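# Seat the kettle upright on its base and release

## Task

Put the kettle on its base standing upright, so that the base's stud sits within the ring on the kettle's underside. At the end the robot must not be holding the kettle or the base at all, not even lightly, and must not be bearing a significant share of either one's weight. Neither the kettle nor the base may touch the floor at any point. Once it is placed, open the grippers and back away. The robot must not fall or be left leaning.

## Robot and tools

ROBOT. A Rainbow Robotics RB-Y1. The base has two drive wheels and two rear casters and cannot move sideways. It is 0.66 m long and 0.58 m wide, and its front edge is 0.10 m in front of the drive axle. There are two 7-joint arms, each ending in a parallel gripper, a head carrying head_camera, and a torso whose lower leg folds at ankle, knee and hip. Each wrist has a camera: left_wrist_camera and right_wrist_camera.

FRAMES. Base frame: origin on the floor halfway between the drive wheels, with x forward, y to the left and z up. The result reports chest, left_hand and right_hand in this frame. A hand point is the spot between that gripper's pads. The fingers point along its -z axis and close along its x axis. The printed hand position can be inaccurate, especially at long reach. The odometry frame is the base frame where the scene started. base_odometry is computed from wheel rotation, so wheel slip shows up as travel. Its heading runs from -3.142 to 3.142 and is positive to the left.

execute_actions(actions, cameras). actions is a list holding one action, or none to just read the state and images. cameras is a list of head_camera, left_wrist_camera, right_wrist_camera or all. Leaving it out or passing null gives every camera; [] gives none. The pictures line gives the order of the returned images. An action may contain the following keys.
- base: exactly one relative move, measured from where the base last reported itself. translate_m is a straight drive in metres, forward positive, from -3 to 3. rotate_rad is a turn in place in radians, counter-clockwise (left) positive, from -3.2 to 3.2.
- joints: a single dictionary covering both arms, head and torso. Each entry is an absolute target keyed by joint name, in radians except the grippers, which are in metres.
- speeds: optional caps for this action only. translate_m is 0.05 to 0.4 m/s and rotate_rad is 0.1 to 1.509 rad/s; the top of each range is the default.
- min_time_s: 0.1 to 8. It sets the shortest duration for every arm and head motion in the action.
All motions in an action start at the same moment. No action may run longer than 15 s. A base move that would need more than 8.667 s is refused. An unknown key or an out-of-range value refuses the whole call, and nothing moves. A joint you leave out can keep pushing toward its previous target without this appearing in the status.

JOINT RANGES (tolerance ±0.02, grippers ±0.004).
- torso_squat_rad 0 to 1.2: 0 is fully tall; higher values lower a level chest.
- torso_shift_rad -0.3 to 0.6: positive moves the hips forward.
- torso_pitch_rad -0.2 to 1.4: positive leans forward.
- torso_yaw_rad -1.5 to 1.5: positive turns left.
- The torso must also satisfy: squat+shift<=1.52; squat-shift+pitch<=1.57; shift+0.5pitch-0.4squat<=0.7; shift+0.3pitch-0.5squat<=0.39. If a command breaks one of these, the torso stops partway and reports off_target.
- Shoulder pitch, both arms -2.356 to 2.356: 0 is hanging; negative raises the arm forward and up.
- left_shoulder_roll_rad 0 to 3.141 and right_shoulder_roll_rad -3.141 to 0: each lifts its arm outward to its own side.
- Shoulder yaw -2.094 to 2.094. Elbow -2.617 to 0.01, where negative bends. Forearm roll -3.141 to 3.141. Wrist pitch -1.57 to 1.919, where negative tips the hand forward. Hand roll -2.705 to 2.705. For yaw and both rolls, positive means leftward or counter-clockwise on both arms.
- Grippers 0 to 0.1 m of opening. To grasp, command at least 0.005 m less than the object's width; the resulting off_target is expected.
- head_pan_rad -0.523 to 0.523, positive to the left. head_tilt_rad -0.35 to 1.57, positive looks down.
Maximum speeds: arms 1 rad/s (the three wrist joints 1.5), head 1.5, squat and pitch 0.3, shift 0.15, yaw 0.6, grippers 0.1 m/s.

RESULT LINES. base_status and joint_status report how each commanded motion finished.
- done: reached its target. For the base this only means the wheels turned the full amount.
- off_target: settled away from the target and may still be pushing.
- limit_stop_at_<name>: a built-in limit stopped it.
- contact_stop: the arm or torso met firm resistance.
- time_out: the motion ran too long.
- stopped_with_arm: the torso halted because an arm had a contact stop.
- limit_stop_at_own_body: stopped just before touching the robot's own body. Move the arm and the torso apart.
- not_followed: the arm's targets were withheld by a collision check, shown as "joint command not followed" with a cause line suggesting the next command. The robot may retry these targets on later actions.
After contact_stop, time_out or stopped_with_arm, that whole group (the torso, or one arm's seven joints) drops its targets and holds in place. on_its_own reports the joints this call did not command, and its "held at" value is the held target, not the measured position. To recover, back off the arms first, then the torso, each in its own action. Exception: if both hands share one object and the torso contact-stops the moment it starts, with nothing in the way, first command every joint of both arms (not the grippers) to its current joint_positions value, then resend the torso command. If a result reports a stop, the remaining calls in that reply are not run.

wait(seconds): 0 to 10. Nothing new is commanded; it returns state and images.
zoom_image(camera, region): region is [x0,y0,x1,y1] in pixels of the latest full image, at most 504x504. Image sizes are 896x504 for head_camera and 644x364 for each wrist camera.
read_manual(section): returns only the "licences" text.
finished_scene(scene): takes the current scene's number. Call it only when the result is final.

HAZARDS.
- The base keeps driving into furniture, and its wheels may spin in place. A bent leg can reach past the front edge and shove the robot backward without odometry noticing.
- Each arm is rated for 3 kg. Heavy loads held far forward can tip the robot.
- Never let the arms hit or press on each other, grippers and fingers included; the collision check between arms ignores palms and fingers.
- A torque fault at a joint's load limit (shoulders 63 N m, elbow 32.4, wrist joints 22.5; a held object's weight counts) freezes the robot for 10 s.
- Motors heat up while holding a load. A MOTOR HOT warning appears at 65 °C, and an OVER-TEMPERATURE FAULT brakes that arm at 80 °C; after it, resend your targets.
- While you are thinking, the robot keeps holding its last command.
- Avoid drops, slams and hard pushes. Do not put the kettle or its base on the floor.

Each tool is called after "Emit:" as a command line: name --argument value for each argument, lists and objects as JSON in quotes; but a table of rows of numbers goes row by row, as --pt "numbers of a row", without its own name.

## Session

Emit:
execute_actions --actions '[]'

Scene clock: 0.00 s.
base_odometry: x=+0.000 y=+0.000 heading=+0.000 (m, m, rad; odometry frame)
base_status: not commanded
joint_positions: torso_squat_rad=+0.350 torso_shift_rad=+0.000 torso_pitch_rad=+0.000 torso_yaw_rad=-0.001 left_shoulder_pitch_rad=+0.003 left_shoulder_roll_rad=+0.043 left_shoulder_yaw_rad=-0.011 left_elbow_rad=-0.265 left_forearm_roll_rad=-0.009 left_wrist_pitch_rad=-0.013 left_hand_roll_rad=+0.017 left_gripper_m=+0.100 right_shoulder_pitch_rad=-0.031 right_shoulder_roll_rad=-0.009 right_shoulder_yaw_rad=-0.014 right_elbow_rad=-0.257 right_forearm_roll_rad=-0.054 right_wrist_pitch_rad=-0.019 right_hand_roll_rad=+0.048 right_gripper_m=+0.100 head_pan_rad=-0.001 head_tilt_rad=+0.400
joint_status: not commanded
chest: x=-0.2277 y=-0.0005 z=+1.2475 quat_wxyz=(+1.000, +0.000, +0.000, +0.000) (m; base frame)
left_hand: x=-0.0983 y=+0.2507 z=+0.5750 quat_wxyz=(+0.990, +0.020, -0.137, -0.004) (m; base frame)
right_hand: x=-0.0773 y=-0.2273 z=+0.5782 quat_wxyz=(+0.988, -0.004, -0.152, -0.004) (m; base frame)
pictures: head_camera, left_wrist_camera, right_wrist_camera
Images, in order (width x height): head_camera 896x504, left_wrist_camera 644x364, right_wrist_camera 644x364.

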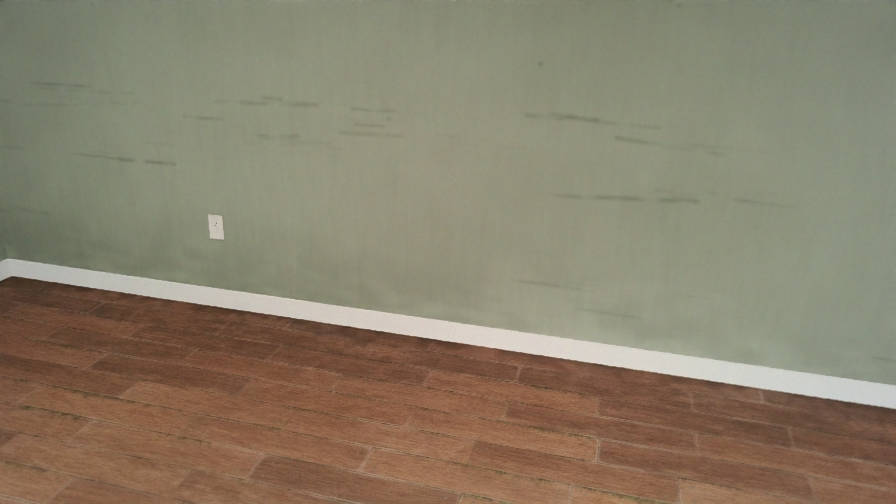

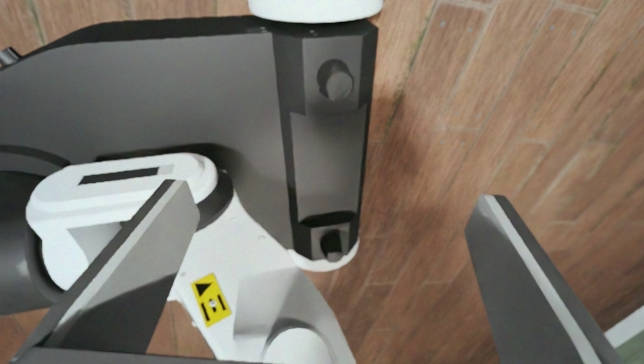

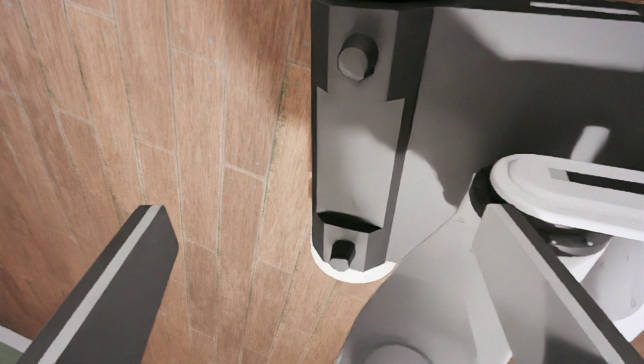

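Emit:
execute_actions --actions '[{"joints": {"head_pan_rad": 0.52, "head_tilt_rad": 0.35}}]' --cameras '["head_camera"]'

Scene clock: 4.80 s.
base_odometry: x=+0.000 y=+0.000 heading=+0.000 (m, m, rad; odometry frame)
base_status: not commanded
joint_positions: torso_squat_rad=+0.350 torso_shift_rad=+0.000 torso_pitch_rad=+0.000 torso_yaw_rad=-0.001 left_shoulder_pitch_rad=+0.003 left_shoulder_roll_rad=+0.043 left_shoulder_yaw_rad=-0.011 left_elbow_rad=-0.265 left_forearm_roll_rad=-0.009 left_wrist_pitch_rad=-0.013 left_hand_roll_rad=+0.017 left_gripper_m=+0.100 right_shoulder_pitch_rad=-0.031 right_shoulder_roll_rad=-0.009 right_shoulder_yaw_rad=-0.014 right_elbow_rad=-0.257 right_forearm_roll_rad=-0.054 right_wrist_pitch_rad=-0.019 right_hand_roll_rad=+0.048 right_gripper_m=+0.100 head_pan_rad=+0.520 head_tilt_rad=+0.350
joint_status: all done
chest: x=-0.2277 y=-0.0005 z=+1.2475 quat_wxyz=(+1.000, +0.000, +0.000, +0.000) (m; base frame)
left_hand: x=-0.0983 y=+0.2507 z=+0.5750 quat_wxyz=(+0.990, +0.020, -0.137, -0.004) (m; base frame)
right_hand: x=-0.0773 y=-0.2273 z=+0.5782 quat_wxyz=(+0.988, -0.004, -0.152, -0.004) (m; base frame)
pictures: head_camera
Images, in order (width x height): head_camera 896x504.

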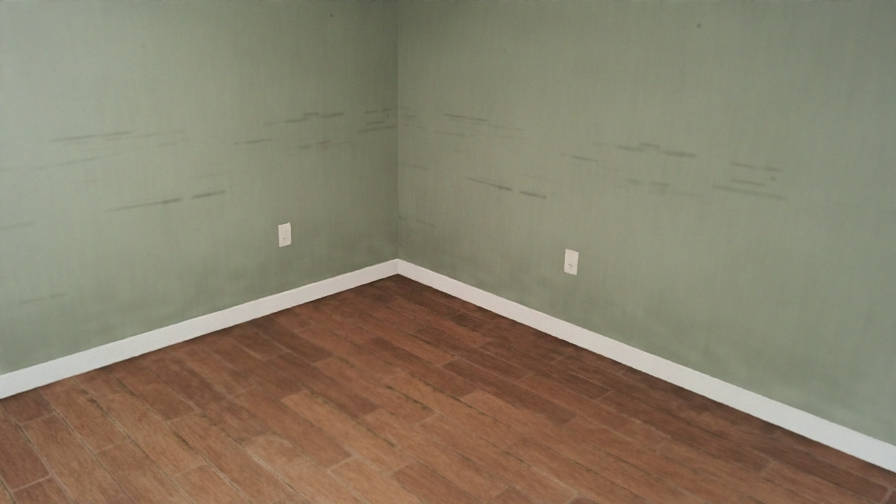

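Emit:
execute_actions --actions '[{"joints": {"head_pan_rad": -0.52, "left_forearm_roll_rad": -0.94, "left_wrist_pitch_rad": 1.8, "left_hand_roll_rad": 1.57, "right_forearm_roll_rad": 0.99, "right_wrist_pitch_rad": 1.8, "right_hand_roll_rad": -1.57}}]'

Scene clock: 8.53 s.
base_odometry: x=+0.000 y=+0.000 heading=+0.000 (m, m, rad; odometry frame)
base_status: not commanded
joint_positions: torso_squat_rad=+0.350 torso_shift_rad=+0.000 torso_pitch_rad=+0.000 torso_yaw_rad=-0.001 left_shoulder_pitch_rad=+0.003 left_shoulder_roll_rad=+0.043 left_shoulder_yaw_rad=-0.011 left_elbow_rad=-0.265 left_forearm_roll_rad=-0.940 left_wrist_pitch_rad=+1.800 left_hand_roll_rad=+1.570 left_gripper_m=+0.100 right_shoulder_pitch_rad=-0.031 right_shoulder_roll_rad=-0.009 right_shoulder_yaw_rad=-0.014 right_elbow_rad=-0.257 right_forearm_roll_rad=+0.990 right_wrist_pitch_rad=+1.800 right_hand_roll_rad=-1.570 right_gripper_m=+0.100 head_pan_rad=-0.520 head_tilt_rad=+0.350
joint_status: all done
chest: x=-0.2277 y=-0.0005 z=+1.2475 quat_wxyz=(+1.000, +0.000, +0.000, +0.000) (m; base frame)
left_hand: x=-0.3006 y=+0.4238 z=+0.8209 quat_wxyz=(+0.604, +0.727, +0.154, +0.288) (m; base frame)
right_hand: x=-0.2804 y=-0.4120 z=+0.8151 quat_wxyz=(+0.618, -0.720, +0.138, -0.285) (m; base frame)
pictures: head_camera, left_wrist_camera, right_wrist_camera
Images, in order (width x height): head_camera 896x504, left_wrist_camera 644x364, right_wrist_camera 644x364.

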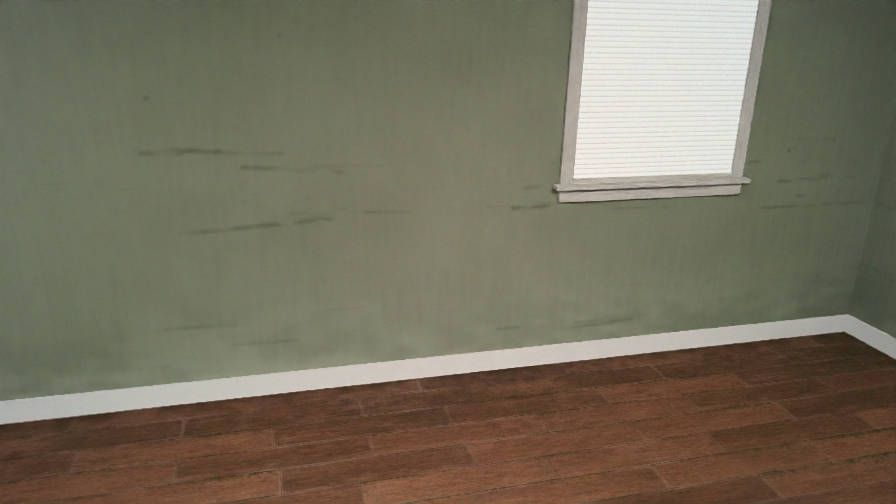

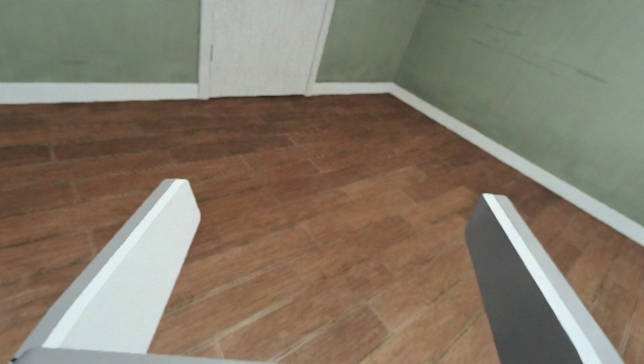

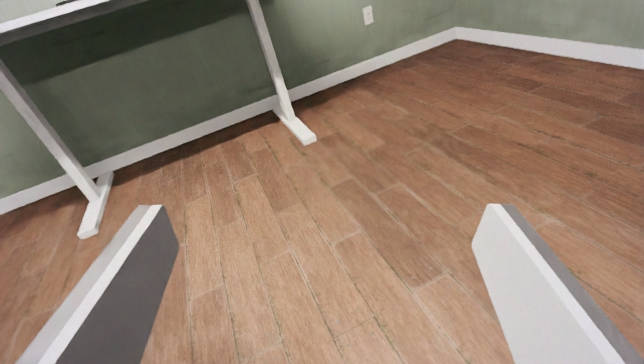

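Emit:
zoom_image --camera "right_wrist_camera" --region '[0, 0, 280, 100]'

Region (0, 0, 280, 100) of right_wrist_camera's 644x364 image, scaled by 1.800, with more detail than that image has; it fills the top 180 rows of this view, and the rest is white.

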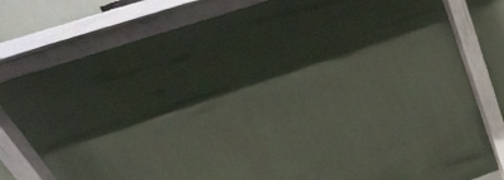

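Emit:
execute_actions --actions '[{"base": {"rotate_rad": -1.72}, "joints": {"head_pan_rad": 0.0, "head_tilt_rad": 0.3, "left_forearm_roll_rad": 0.0, "left_wrist_pitch_rad": 0.0, "left_hand_roll_rad": -1.57, "right_forearm_roll_rad": 0.0, "right_wrist_pitch_rad": 0.0, "right_hand_roll_rad": 1.571}, "min_time_s": 3}]' --cameras '["head_camera"]'

Scene clock: 14.87 s.
base_odometry: x=+0.000 y=+0.000 heading=-1.719 (m, m, rad; odometry frame)
base_status: done
joint_positions: torso_squat_rad=+0.350 torso_shift_rad=+0.000 torso_pitch_rad=+0.000 torso_yaw_rad=-0.001 left_shoulder_pitch_rad=+0.003 left_shoulder_roll_rad=+0.043 left_shoulder_yaw_rad=-0.011 left_elbow_rad=-0.265 left_forearm_roll_rad=+0.000 left_wrist_pitch_rad=+0.000 left_hand_roll_rad=-1.570 left_gripper_m=+0.100 right_shoulder_pitch_rad=-0.031 right_shoulder_roll_rad=-0.009 right_shoulder_yaw_rad=-0.014 right_elbow_rad=-0.257 right_forearm_roll_rad=+0.000 right_wrist_pitch_rad=+0.000 right_hand_roll_rad=+1.571 right_gripper_m=+0.100 head_pan_rad=+0.000 head_tilt_rad=+0.300
joint_status: all done
chest: x=-0.2278 y=-0.0004 z=+1.2475 quat_wxyz=(+1.000, +0.000, +0.000, +0.000) (m; base frame)
left_hand: x=-0.1013 y=+0.2508 z=+0.5742 quat_wxyz=(+0.695, +0.107, -0.078, -0.706) (m; base frame)
right_hand: x=-0.0815 y=-0.2271 z=+0.5769 quat_wxyz=(+0.701, -0.104, -0.098, +0.699) (m; base frame)
pictures: head_camera
Images, in order (width x height): head_camera 896x504.

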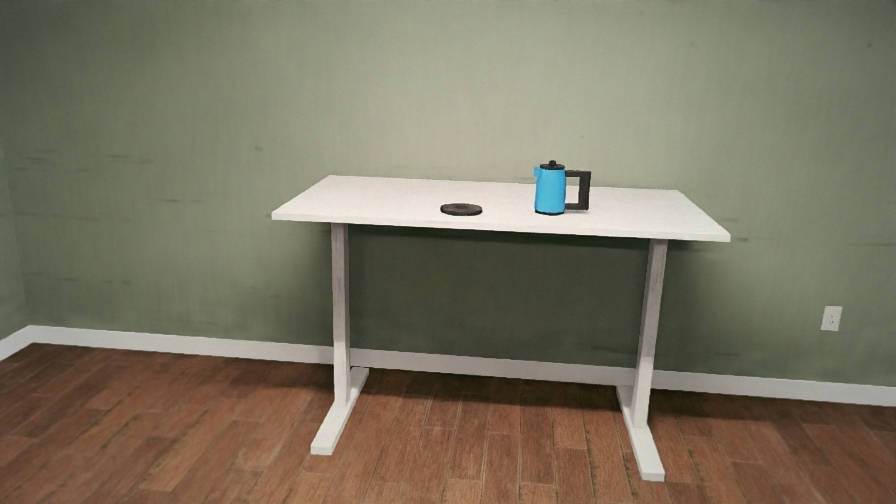

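Emit:
zoom_image --camera "head_camera" --region '[430, 150, 610, 250]'

Emit:
zoom_image --camera "head_camera" --region '[260, 165, 400, 265]'

Emit:
zoom_image --camera "head_camera" --region '[610, 170, 750, 270]'

Emit:
zoom_image --camera "head_camera" --region '[280, 340, 420, 480]'

Emit:
zoom_image --camera "head_camera" --region '[570, 360, 710, 500]'

Region (430, 150, 610, 250) of head_camera's 896x504 image, scaled by 2.800, with more detail than that image has.

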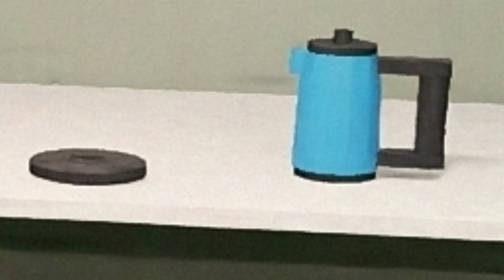

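Region (260, 165, 400, 265) of head_camera's 896x504 image, scaled by 3.600, with more detail than that image has; it fills the top 360 rows of this view, and the rest is white.

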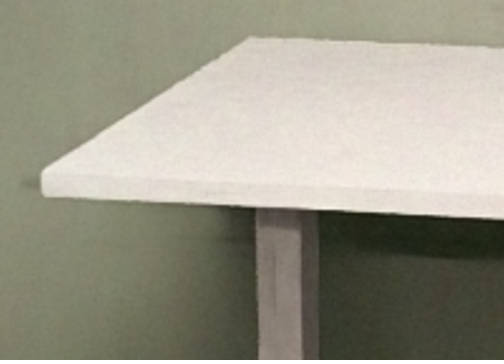

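Region (610, 170, 750, 270) of head_camera's 896x504 image, scaled by 3.600, with more detail than that image has; it fills the top 360 rows of this view, and the rest is white.

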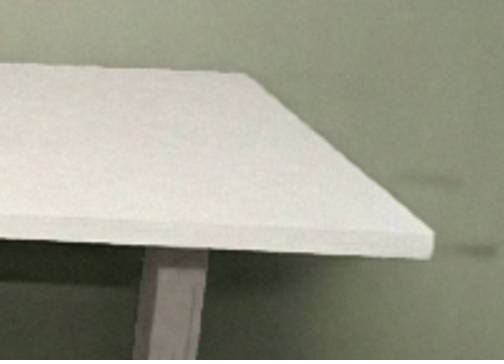

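Region (280, 340, 420, 480) of head_camera's 896x504 image, scaled by 3.600, with more detail than that image has.

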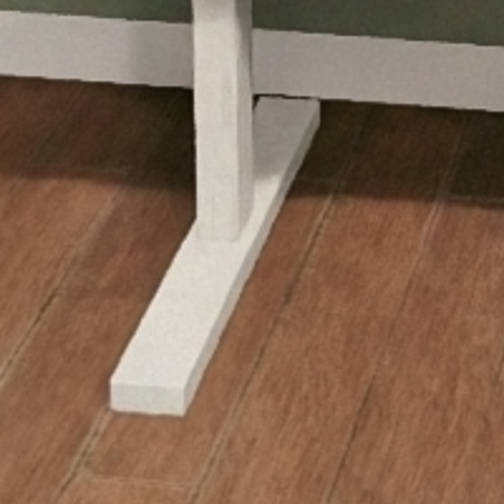

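Region (570, 360, 710, 500) of head_camera's 896x504 image, scaled by 3.600, with more detail than that image has.

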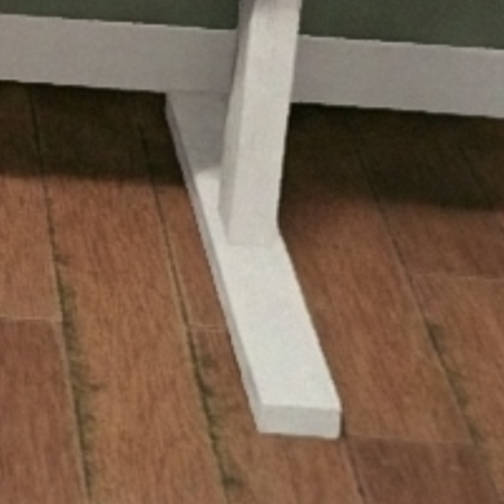

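Emit:
execute_actions --actions '[{"base": {"rotate_rad": -0.086}}]' --cameras '[]'

Emit:
execute_actions --actions '[{"base": {"translate_m": 1.8}, "joints": {"torso_squat_rad": 0.48, "right_shoulder_pitch_rad": -0.2835, "right_shoulder_roll_rad": -0.013, "right_shoulder_yaw_rad": -0.096, "right_elbow_rad": -1.494, "right_forearm_roll_rad": 0.0, "right_wrist_pitch_rad": 0.191, "right_hand_roll_rad": 1.571, "right_gripper_m": 0.07, "head_pan_rad": -0.03, "head_tilt_rad": 0.62}, "min_time_s": 4}]' --cameras '["head_camera", "right_wrist_camera"]'

Scene clock: 22.87 s.
base_odometry: x=+0.000 y=+0.000 heading=-1.805 (m, m, rad; odometry frame)
base_status: done
joint_positions: torso_squat_rad=+0.350 torso_shift_rad=+0.000 torso_pitch_rad=+0.000 torso_yaw_rad=-0.001 left_shoulder_pitch_rad=+0.003 left_shoulder_roll_rad=+0.043 left_shoulder_yaw_rad=-0.011 left_elbow_rad=-0.265 left_forearm_roll_rad=+0.000 left_wrist_pitch_rad=+0.000 left_hand_roll_rad=-1.570 left_gripper_m=+0.100 right_shoulder_pitch_rad=-0.031 right_shoulder_roll_rad=-0.009 right_shoulder_yaw_rad=-0.014 right_elbow_rad=-0.257 right_forearm_roll_rad=+0.000 right_wrist_pitch_rad=+0.000 right_hand_roll_rad=+1.571 right_gripper_m=+0.100 head_pan_rad=+0.000 head_tilt_rad=+0.300
joint_status: not commanded
chest: x=-0.2277 y=-0.0004 z=+1.2475 quat_wxyz=(+1.000, +0.000, +0.000, +0.000) (m; base frame)
left_hand: x=-0.1013 y=+0.2508 z=+0.5742 quat_wxyz=(+0.695, +0.107, -0.078, -0.706) (m; base frame)
right_hand: x=-0.0815 y=-0.2271 z=+0.5769 quat_wxyz=(+0.701, -0.104, -0.098, +0.699) (m; base frame)
pictures: none
No camera images: the call's "cameras" was empty. Leave "cameras" out to get every camera's image.

Scene clock: 28.70 s.
base_odometry: x=-0.419 y=-1.750 heading=-1.806 (m, m, rad; odometry frame)
base_status: done
joint_positions: torso_squat_rad=+0.480 torso_shift_rad=+0.000 torso_pitch_rad=+0.000 torso_yaw_rad=-0.001 left_shoulder_pitch_rad=+0.003 left_shoulder_roll_rad=+0.043 left_shoulder_yaw_rad=-0.011 left_elbow_rad=-0.265 left_forearm_roll_rad=+0.000 left_wrist_pitch_rad=+0.000 left_hand_roll_rad=-1.570 left_gripper_m=+0.100 right_shoulder_pitch_rad=-0.284 right_shoulder_roll_rad=-0.013 right_shoulder_yaw_rad=-0.096 right_elbow_rad=-1.494 right_forearm_roll_rad=+0.000 right_wrist_pitch_rad=+0.191 right_hand_roll_rad=+1.571 right_gripper_m=+0.070 head_pan_rad=-0.030 head_tilt_rad=+0.620
joint_status: all done
chest: x=-0.2277 y=-0.0004 z=+1.2108 quat_wxyz=(+1.000, +0.000, +0.000, +0.000) (m; base frame)
left_hand: x=-0.1012 y=+0.2508 z=+0.5376 quat_wxyz=(+0.695, +0.107, -0.078, -0.706) (m; base frame)
right_hand: x=+0.3628 y=-0.2207 z=+1.0508 quat_wxyz=(+0.500, -0.500, -0.500, +0.500) (m; base frame)
pictures: head_camera, right_wrist_camera
Images, in order (width x height): head_camera 896x504, right_wrist_camera 644x364.

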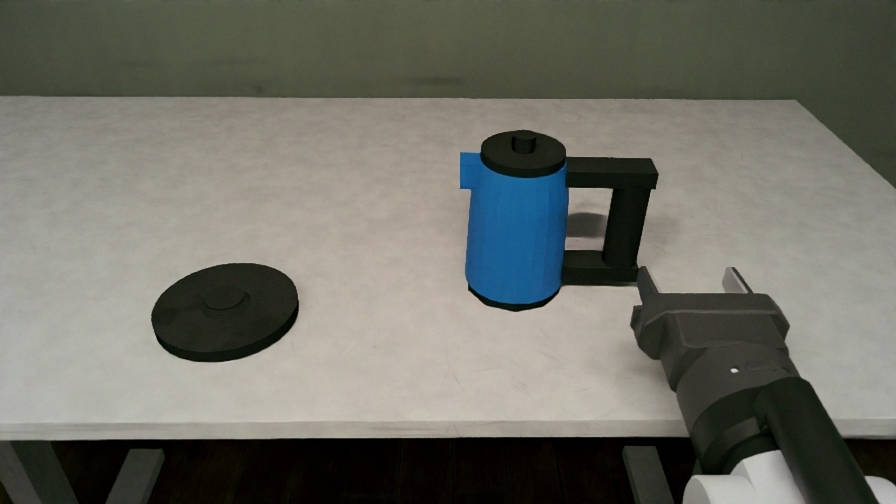

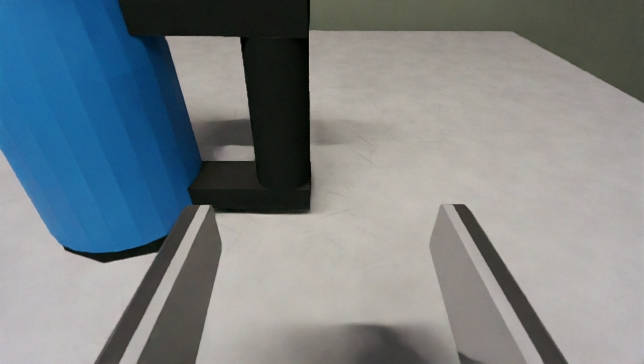

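Emit:
zoom_image --camera "right_wrist_camera" --region '[110, 0, 350, 240]'

Emit:
zoom_image --camera "right_wrist_camera" --region '[150, 180, 500, 280]'

Region (110, 0, 350, 240) of right_wrist_camera's 644x364 image, scaled by 2.100, with more detail than that image has.

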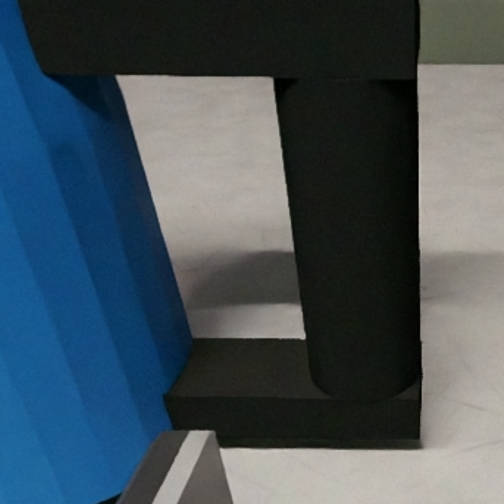

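Region (150, 180, 500, 280) of right_wrist_camera's 644x364 image, scaled by 1.440, with more detail than that image has; it fills the top 144 rows of this view, and the rest is white.

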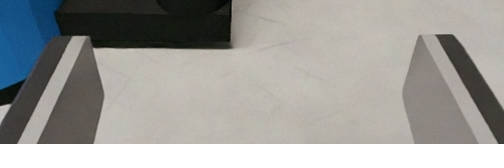

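Emit:
execute_actions --actions '[{"base": {"translate_m": 0.146}, "speeds": {"translate_m": 0.13}, "joints": {"torso_squat_rad": 0.5, "torso_yaw_rad": 0.048, "head_tilt_rad": 0.74, "head_pan_rad": -0.02}}]' --cameras '["head_camera", "right_wrist_camera"]'

Scene clock: 33.27 s.
base_odometry: x=-0.453 y=-1.892 heading=-1.807 (m, m, rad; odometry frame)
base_status: done
joint_positions: torso_squat_rad=+0.500 torso_shift_rad=+0.000 torso_pitch_rad=+0.000 torso_yaw_rad=+0.048 left_shoulder_pitch_rad=+0.003 left_shoulder_roll_rad=+0.043 left_shoulder_yaw_rad=-0.011 left_elbow_rad=-0.265 left_forearm_roll_rad=+0.000 left_wrist_pitch_rad=+0.000 left_hand_roll_rad=-1.570 left_gripper_m=+0.100 right_shoulder_pitch_rad=-0.284 right_shoulder_roll_rad=-0.013 right_shoulder_yaw_rad=-0.096 right_elbow_rad=-1.494 right_forearm_roll_rad=+0.000 right_wrist_pitch_rad=+0.191 right_hand_roll_rad=+1.571 right_gripper_m=+0.070 head_pan_rad=-0.020 head_tilt_rad=+0.740
joint_status: all done
chest: x=-0.2277 y=-0.0004 z=+1.2042 quat_wxyz=(+1.000, +0.000, +0.000, +0.024) (m; base frame)
left_hand: x=-0.1136 y=+0.2567 z=+0.5310 quat_wxyz=(+0.712, +0.109, -0.075, -0.689) (m; base frame)
right_hand: x=+0.3728 y=-0.1918 z=+1.0443 quat_wxyz=(+0.488, -0.488, -0.512, +0.512) (m; base frame)
pictures: head_camera, right_wrist_camera
Images, in order (width x height): head_camera 896x504, right_wrist_camera 644x364.

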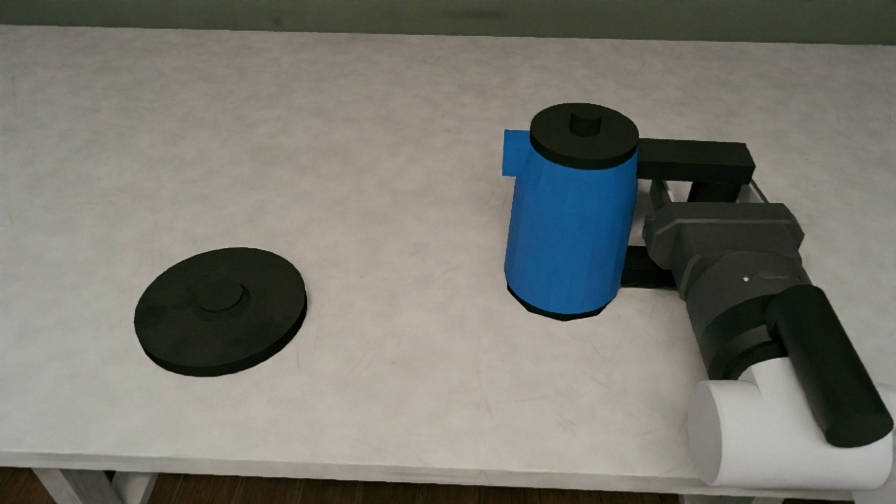

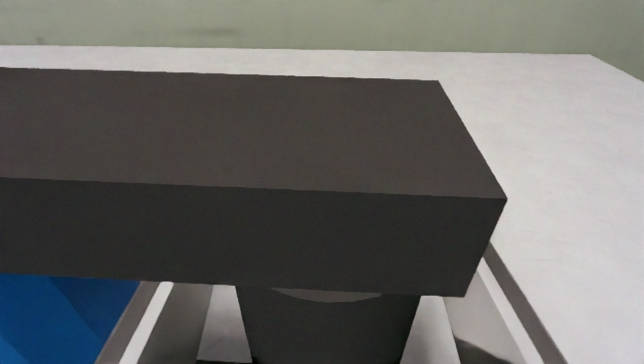

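Emit:
zoom_image --camera "head_camera" --region '[120, 230, 320, 390]'

Emit:
zoom_image --camera "head_camera" --region '[490, 240, 640, 330]'

Emit:
zoom_image --camera "head_camera" --region '[490, 90, 670, 200]'

Region (120, 230, 320, 390) of head_camera's 896x504 image, scaled by 2.520, with more detail than that image has; it fills the top 403 rows of this view, and the rest is white.

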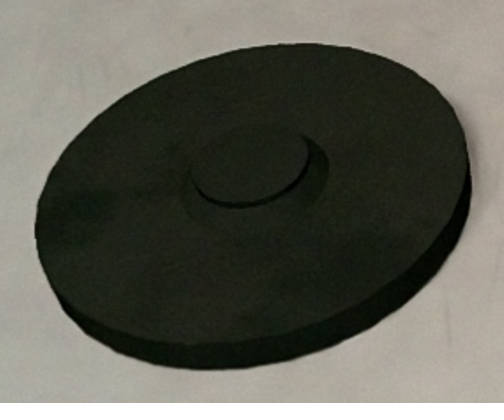

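Region (490, 240, 640, 330) of head_camera's 896x504 image, scaled by 3.360, with more detail than that image has; it fills the top 302 rows of this view, and the rest is white.

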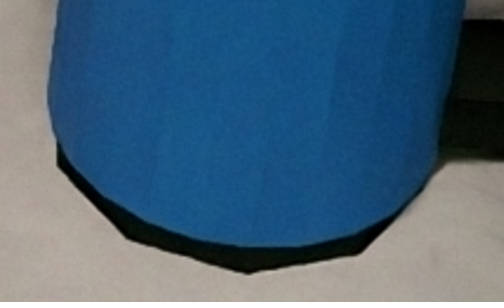

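Region (490, 90, 670, 200) of head_camera's 896x504 image, scaled by 2.800, with more detail than that image has.

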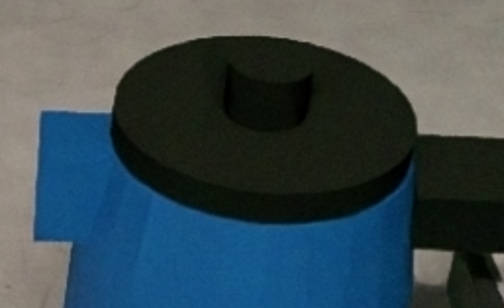

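Emit:
execute_actions --actions '[{"joints": {"right_gripper_m": 0.015, "head_pan_rad": -0.2}}]' --cameras '["right_wrist_camera"]'

Scene clock: 40.90 s.
base_odometry: x=-0.453 y=-1.892 heading=-1.807 (m, m, rad; odometry frame)
base_status: not commanded
joint_positions: torso_squat_rad=+0.500 torso_shift_rad=+0.000 torso_pitch_rad=+0.000 torso_yaw_rad=+0.048 left_shoulder_pitch_rad=+0.003 left_shoulder_roll_rad=+0.043 left_shoulder_yaw_rad=-0.011 left_elbow_rad=-0.265 left_forearm_roll_rad=+0.000 left_wrist_pitch_rad=+0.000 left_hand_roll_rad=-1.570 left_gripper_m=+0.100 right_shoulder_pitch_rad=-0.284 right_shoulder_roll_rad=-0.013 right_shoulder_yaw_rad=-0.096 right_elbow_rad=-1.494 right_forearm_roll_rad=+0.000 right_wrist_pitch_rad=+0.191 right_hand_roll_rad=+1.571 right_gripper_m=+0.037 head_pan_rad=-0.200 head_tilt_rad=+0.740
joint_status: right_gripper_m off_target (ended at +0.037, target +0.015); the others done
chest: x=-0.2278 y=-0.0004 z=+1.2042 quat_wxyz=(+1.000, +0.000, +0.000, +0.024) (m; base frame)
left_hand: x=-0.1136 y=+0.2567 z=+0.5310 quat_wxyz=(+0.712, +0.109, -0.075, -0.689) (m; base frame)
right_hand: x=+0.3728 y=-0.1918 z=+1.0443 quat_wxyz=(+0.488, -0.488, -0.512, +0.512) (m; base frame)
pictures: right_wrist_camera
Images, in order (width x height): right_wrist_camera 644x364.

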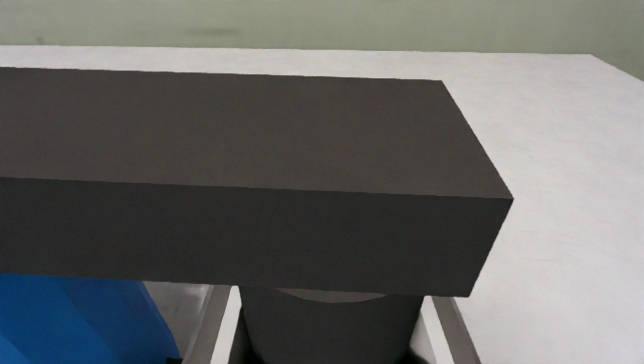

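Emit:
execute_actions --actions '[{"base": {"translate_m": -0.029}, "speeds": {"translate_m": 0.05}, "joints": {"torso_squat_rad": 0.33, "torso_yaw_rad": 0.575}}]' --cameras '["head_camera", "right_wrist_camera"]'

Emit:
zoom_image --camera "head_camera" --region '[370, 235, 550, 375]'

Scene clock: 43.17 s.
base_odometry: x=-0.446 y=-1.864 heading=-1.807 (m, m, rad; odometry frame)
base_status: done
joint_positions: torso_squat_rad=+0.330 torso_shift_rad=+0.000 torso_pitch_rad=+0.000 torso_yaw_rad=+0.575 left_shoulder_pitch_rad=+0.003 left_shoulder_roll_rad=+0.043 left_shoulder_yaw_rad=-0.011 left_elbow_rad=-0.265 left_forearm_roll_rad=+0.000 left_wrist_pitch_rad=+0.000 left_hand_roll_rad=-1.570 left_gripper_m=+0.100 right_shoulder_pitch_rad=-0.283 right_shoulder_roll_rad=-0.013 right_shoulder_yaw_rad=-0.096 right_elbow_rad=-1.494 right_forearm_roll_rad=+0.000 right_wrist_pitch_rad=+0.191 right_hand_roll_rad=+1.571 right_gripper_m=+0.037 head_pan_rad=-0.200 head_tilt_rad=+0.740
joint_status: all done
chest: x=-0.2276 y=-0.0005 z=+1.2522 quat_wxyz=(+0.959, +0.000, +0.000, +0.284) (m; base frame)
left_hand: x=-0.2583 y=+0.2792 z=+0.5789 quat_wxyz=(+0.867, +0.125, -0.044, -0.480) (m; base frame)
right_hand: x=+0.3877 y=+0.1360 z=+1.0915 quat_wxyz=(+0.338, -0.337, -0.621, +0.622) (m; base frame)
pictures: head_camera, right_wrist_camera
Images, in order (width x height): head_camera 896x504, right_wrist_camera 644x364.

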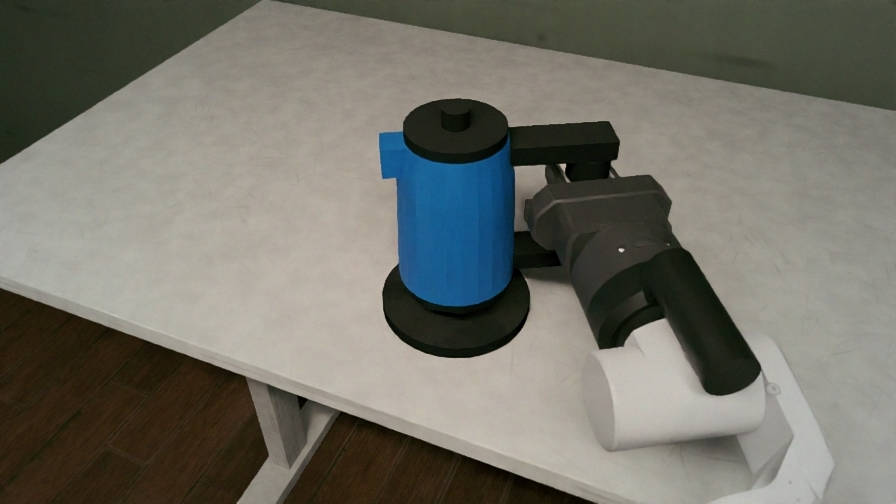

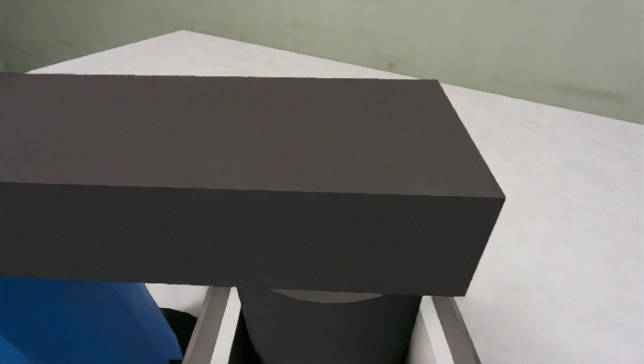

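Region (370, 235, 550, 375) of head_camera's 896x504 image, scaled by 2.800, with more detail than that image has.

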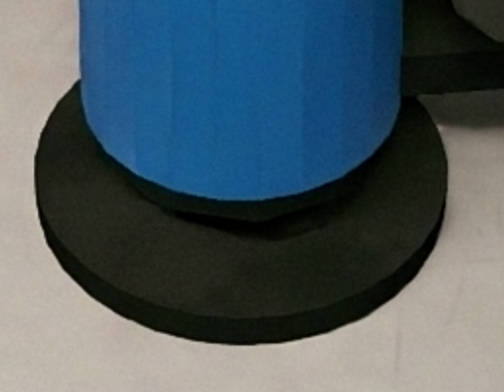

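Emit:
zoom_image --camera "head_camera" --region '[370, 85, 630, 245]'

Region (370, 85, 630, 245) of head_camera's 896x504 image, scaled by 1.938, with more detail than that image has; it fills the top 310 rows of this view, and the rest is white.

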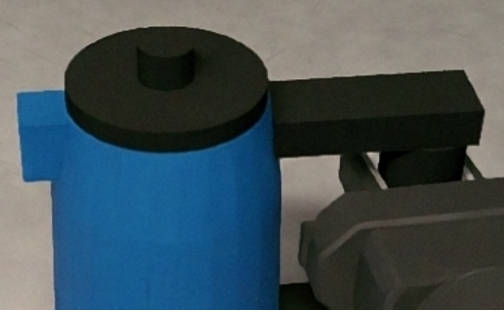

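Emit:
execute_actions --actions '[{"joints": {"torso_squat_rad": 0.452, "torso_shift_rad": 0.0095, "right_hand_roll_rad": 1.555}}]' --cameras '["head_camera", "right_wrist_camera"]'

Emit:
zoom_image --camera "head_camera" --region '[365, 215, 545, 355]'

Scene clock: 48.37 s.
base_odometry: x=-0.446 y=-1.864 heading=-1.807 (m, m, rad; odometry frame)
base_status: not commanded
joint_positions: torso_squat_rad=+0.452 torso_shift_rad=+0.009 torso_pitch_rad=+0.000 torso_yaw_rad=+0.575 left_shoulder_pitch_rad=+0.003 left_shoulder_roll_rad=+0.043 left_shoulder_yaw_rad=-0.011 left_elbow_rad=-0.265 left_forearm_roll_rad=+0.000 left_wrist_pitch_rad=+0.000 left_hand_roll_rad=-1.570 left_gripper_m=+0.100 right_shoulder_pitch_rad=-0.284 right_shoulder_roll_rad=-0.013 right_shoulder_yaw_rad=-0.096 right_elbow_rad=-1.494 right_forearm_roll_rad=+0.000 right_wrist_pitch_rad=+0.191 right_hand_roll_rad=+1.555 right_gripper_m=+0.037 head_pan_rad=-0.200 head_tilt_rad=+0.740
joint_status: all done
chest: x=-0.2222 y=-0.0005 z=+1.2196 quat_wxyz=(+0.959, +0.000, +0.000, +0.284) (m; base frame)
left_hand: x=-0.2525 y=+0.2792 z=+0.5463 quat_wxyz=(+0.867, +0.125, -0.044, -0.480) (m; base frame)
right_hand: x=+0.3933 y=+0.1362 z=+1.0602 quat_wxyz=(+0.342, -0.333, -0.624, +0.618) (m; base frame)
pictures: head_camera, right_wrist_camera
Images, in order (width x height): head_camera 896x504, right_wrist_camera 644x364.

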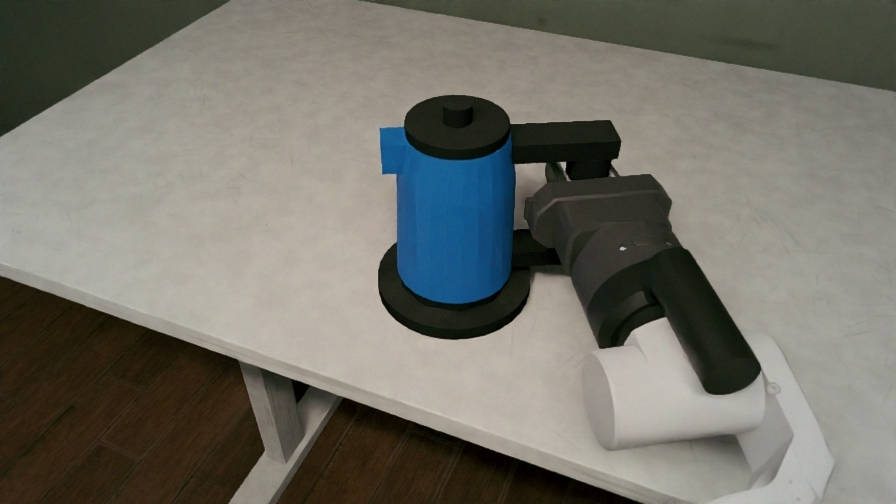

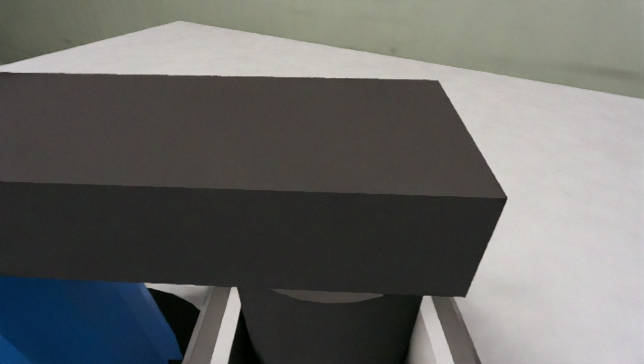

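Region (365, 215, 545, 355) of head_camera's 896x504 image, scaled by 2.800, with more detail than that image has.

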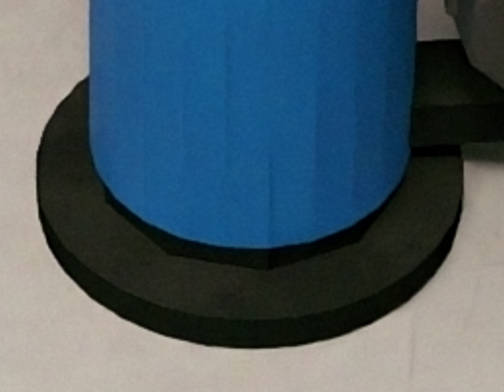

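Emit:
execute_actions --actions '[{"joints": {"right_gripper_m": 0.07}}]' --cameras '["right_wrist_camera"]'

Scene clock: 52.80 s.
base_odometry: x=-0.446 y=-1.864 heading=-1.807 (m, m, rad; odometry frame)
base_status: not commanded
joint_positions: torso_squat_rad=+0.452 torso_shift_rad=+0.009 torso_pitch_rad=+0.000 torso_yaw_rad=+0.575 left_shoulder_pitch_rad=+0.003 left_shoulder_roll_rad=+0.043 left_shoulder_yaw_rad=-0.011 left_elbow_rad=-0.265 left_forearm_roll_rad=+0.000 left_wrist_pitch_rad=+0.000 left_hand_roll_rad=-1.570 left_gripper_m=+0.100 right_shoulder_pitch_rad=-0.284 right_shoulder_roll_rad=-0.013 right_shoulder_yaw_rad=-0.096 right_elbow_rad=-1.494 right_forearm_roll_rad=+0.000 right_wrist_pitch_rad=+0.191 right_hand_roll_rad=+1.555 right_gripper_m=+0.070 head_pan_rad=-0.200 head_tilt_rad=+0.740
joint_status: all done
chest: x=-0.2222 y=-0.0005 z=+1.2196 quat_wxyz=(+0.959, +0.000, +0.000, +0.284) (m; base frame)
left_hand: x=-0.2525 y=+0.2792 z=+0.5463 quat_wxyz=(+0.867, +0.125, -0.044, -0.480) (m; base frame)
right_hand: x=+0.3933 y=+0.1362 z=+1.0601 quat_wxyz=(+0.343, -0.333, -0.624, +0.618) (m; base frame)
pictures: right_wrist_camera
Images, in order (width x height): right_wrist_camera 644x364.

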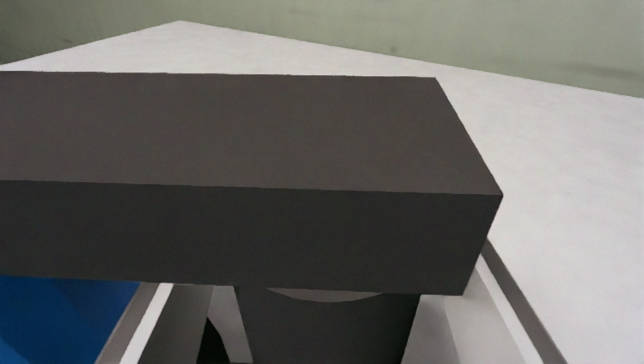

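Emit:
execute_actions --actions '[{"joints": {"right_shoulder_pitch_rad": 0.454, "right_shoulder_roll_rad": -0.033, "right_shoulder_yaw_rad": 0.15, "right_elbow_rad": -2.213, "right_wrist_pitch_rad": 0.213}, "min_time_s": 1.1}]' --cameras '["head_camera", "right_wrist_camera"]'

Scene clock: 54.60 s.
base_odometry: x=-0.446 y=-1.864 heading=-1.807 (m, m, rad; odometry frame)
base_status: not commanded
joint_positions: torso_squat_rad=+0.452 torso_shift_rad=+0.009 torso_pitch_rad=+0.000 torso_yaw_rad=+0.575 left_shoulder_pitch_rad=+0.003 left_shoulder_roll_rad=+0.043 left_shoulder_yaw_rad=-0.011 left_elbow_rad=-0.265 left_forearm_roll_rad=+0.000 left_wrist_pitch_rad=+0.000 left_hand_roll_rad=-1.570 left_gripper_m=+0.100 right_shoulder_pitch_rad=+0.454 right_shoulder_roll_rad=-0.033 right_shoulder_yaw_rad=+0.150 right_elbow_rad=-2.213 right_forearm_roll_rad=+0.000 right_wrist_pitch_rad=+0.213 right_hand_roll_rad=+1.555 right_gripper_m=+0.070 head_pan_rad=-0.200 head_tilt_rad=+0.740
joint_status: all done
chest: x=-0.2221 y=-0.0005 z=+1.2196 quat_wxyz=(+0.959, +0.000, +0.000, +0.284) (m; base frame)
left_hand: x=-0.2525 y=+0.2792 z=+0.5463 quat_wxyz=(+0.867, +0.125, -0.044, -0.480) (m; base frame)
right_hand: x=+0.2339 y=+0.0326 z=+1.0596 quat_wxyz=(+0.343, -0.333, -0.624, +0.618) (m; base frame)
pictures: head_camera, right_wrist_camera
Images, in order (width x height): head_camera 896x504, right_wrist_camera 644x364.

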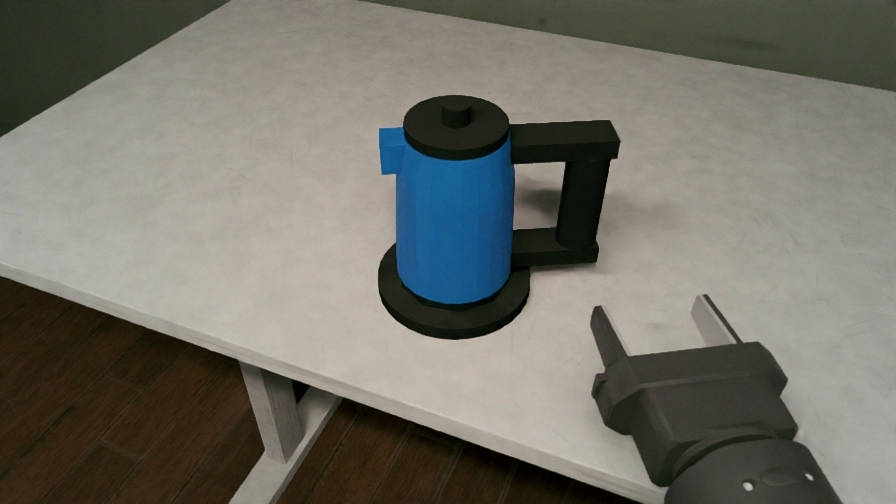

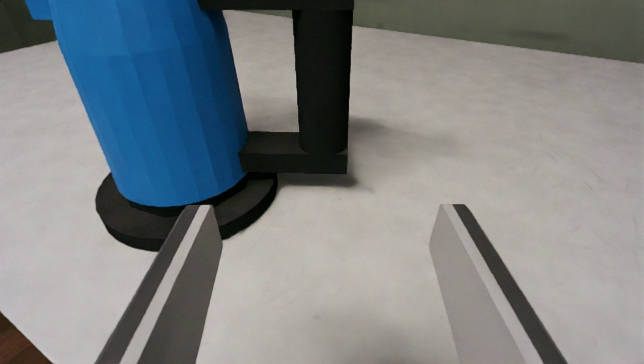

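Emit:
execute_actions --actions '[]'

Scene clock: 56.83 s.
base_odometry: x=-0.446 y=-1.864 heading=-1.807 (m, m, rad; odometry frame)
base_status: not commanded
joint_positions: torso_squat_rad=+0.452 torso_shift_rad=+0.009 torso_pitch_rad=+0.000 torso_yaw_rad=+0.575 left_shoulder_pitch_rad=+0.003 left_shoulder_roll_rad=+0.043 left_shoulder_yaw_rad=-0.011 left_elbow_rad=-0.265 left_forearm_roll_rad=+0.000 left_wrist_pitch_rad=+0.000 left_hand_roll_rad=-1.570 left_gripper_m=+0.100 right_shoulder_pitch_rad=+0.454 right_shoulder_roll_rad=-0.033 right_shoulder_yaw_rad=+0.150 right_elbow_rad=-2.213 right_forearm_roll_rad=+0.000 right_wrist_pitch_rad=+0.213 right_hand_roll_rad=+1.555 right_gripper_m=+0.070 head_pan_rad=-0.200 head_tilt_rad=+0.740
joint_status: all done
chest: x=-0.2221 y=-0.0005 z=+1.2196 quat_wxyz=(+0.959, +0.000, +0.000, +0.284) (m; base frame)
left_hand: x=-0.2525 y=+0.2792 z=+0.5463 quat_wxyz=(+0.867, +0.125, -0.044, -0.480) (m; base frame)
right_hand: x=+0.2339 y=+0.0326 z=+1.0596 quat_wxyz=(+0.343, -0.333, -0.624, +0.618) (m; base frame)
pictures: head_camera, left_wrist_camera, right_wrist_camera
Images, in order (width x height): head_camera 896x504, left_wrist_camera 644x364, right_wrist_camera 644x364.

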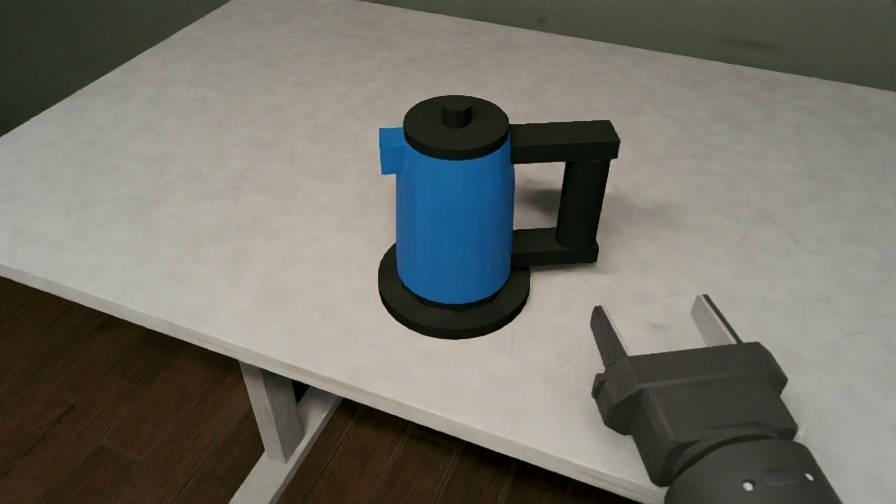

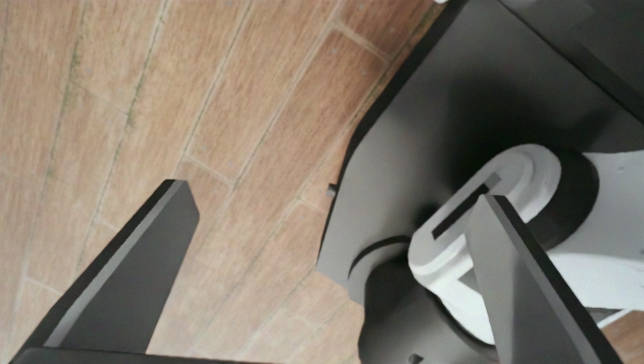

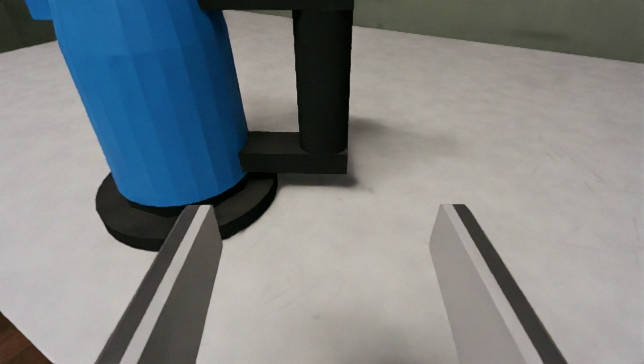

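Emit:
zoom_image --camera "head_camera" --region '[350, 80, 650, 350]'

Region (350, 80, 650, 350) of head_camera's 896x504 image, scaled by 1.680, with more detail than that image has; it fills the top 454 rows of this view, and the rest is white.

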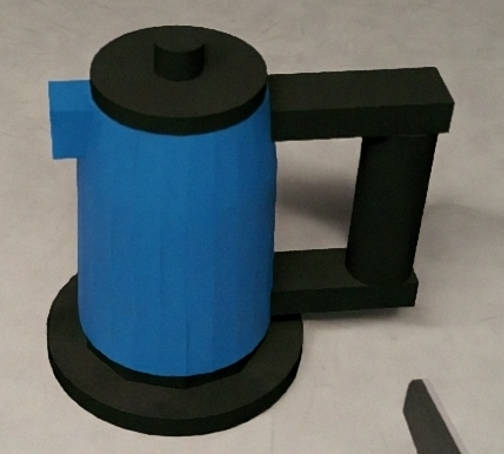

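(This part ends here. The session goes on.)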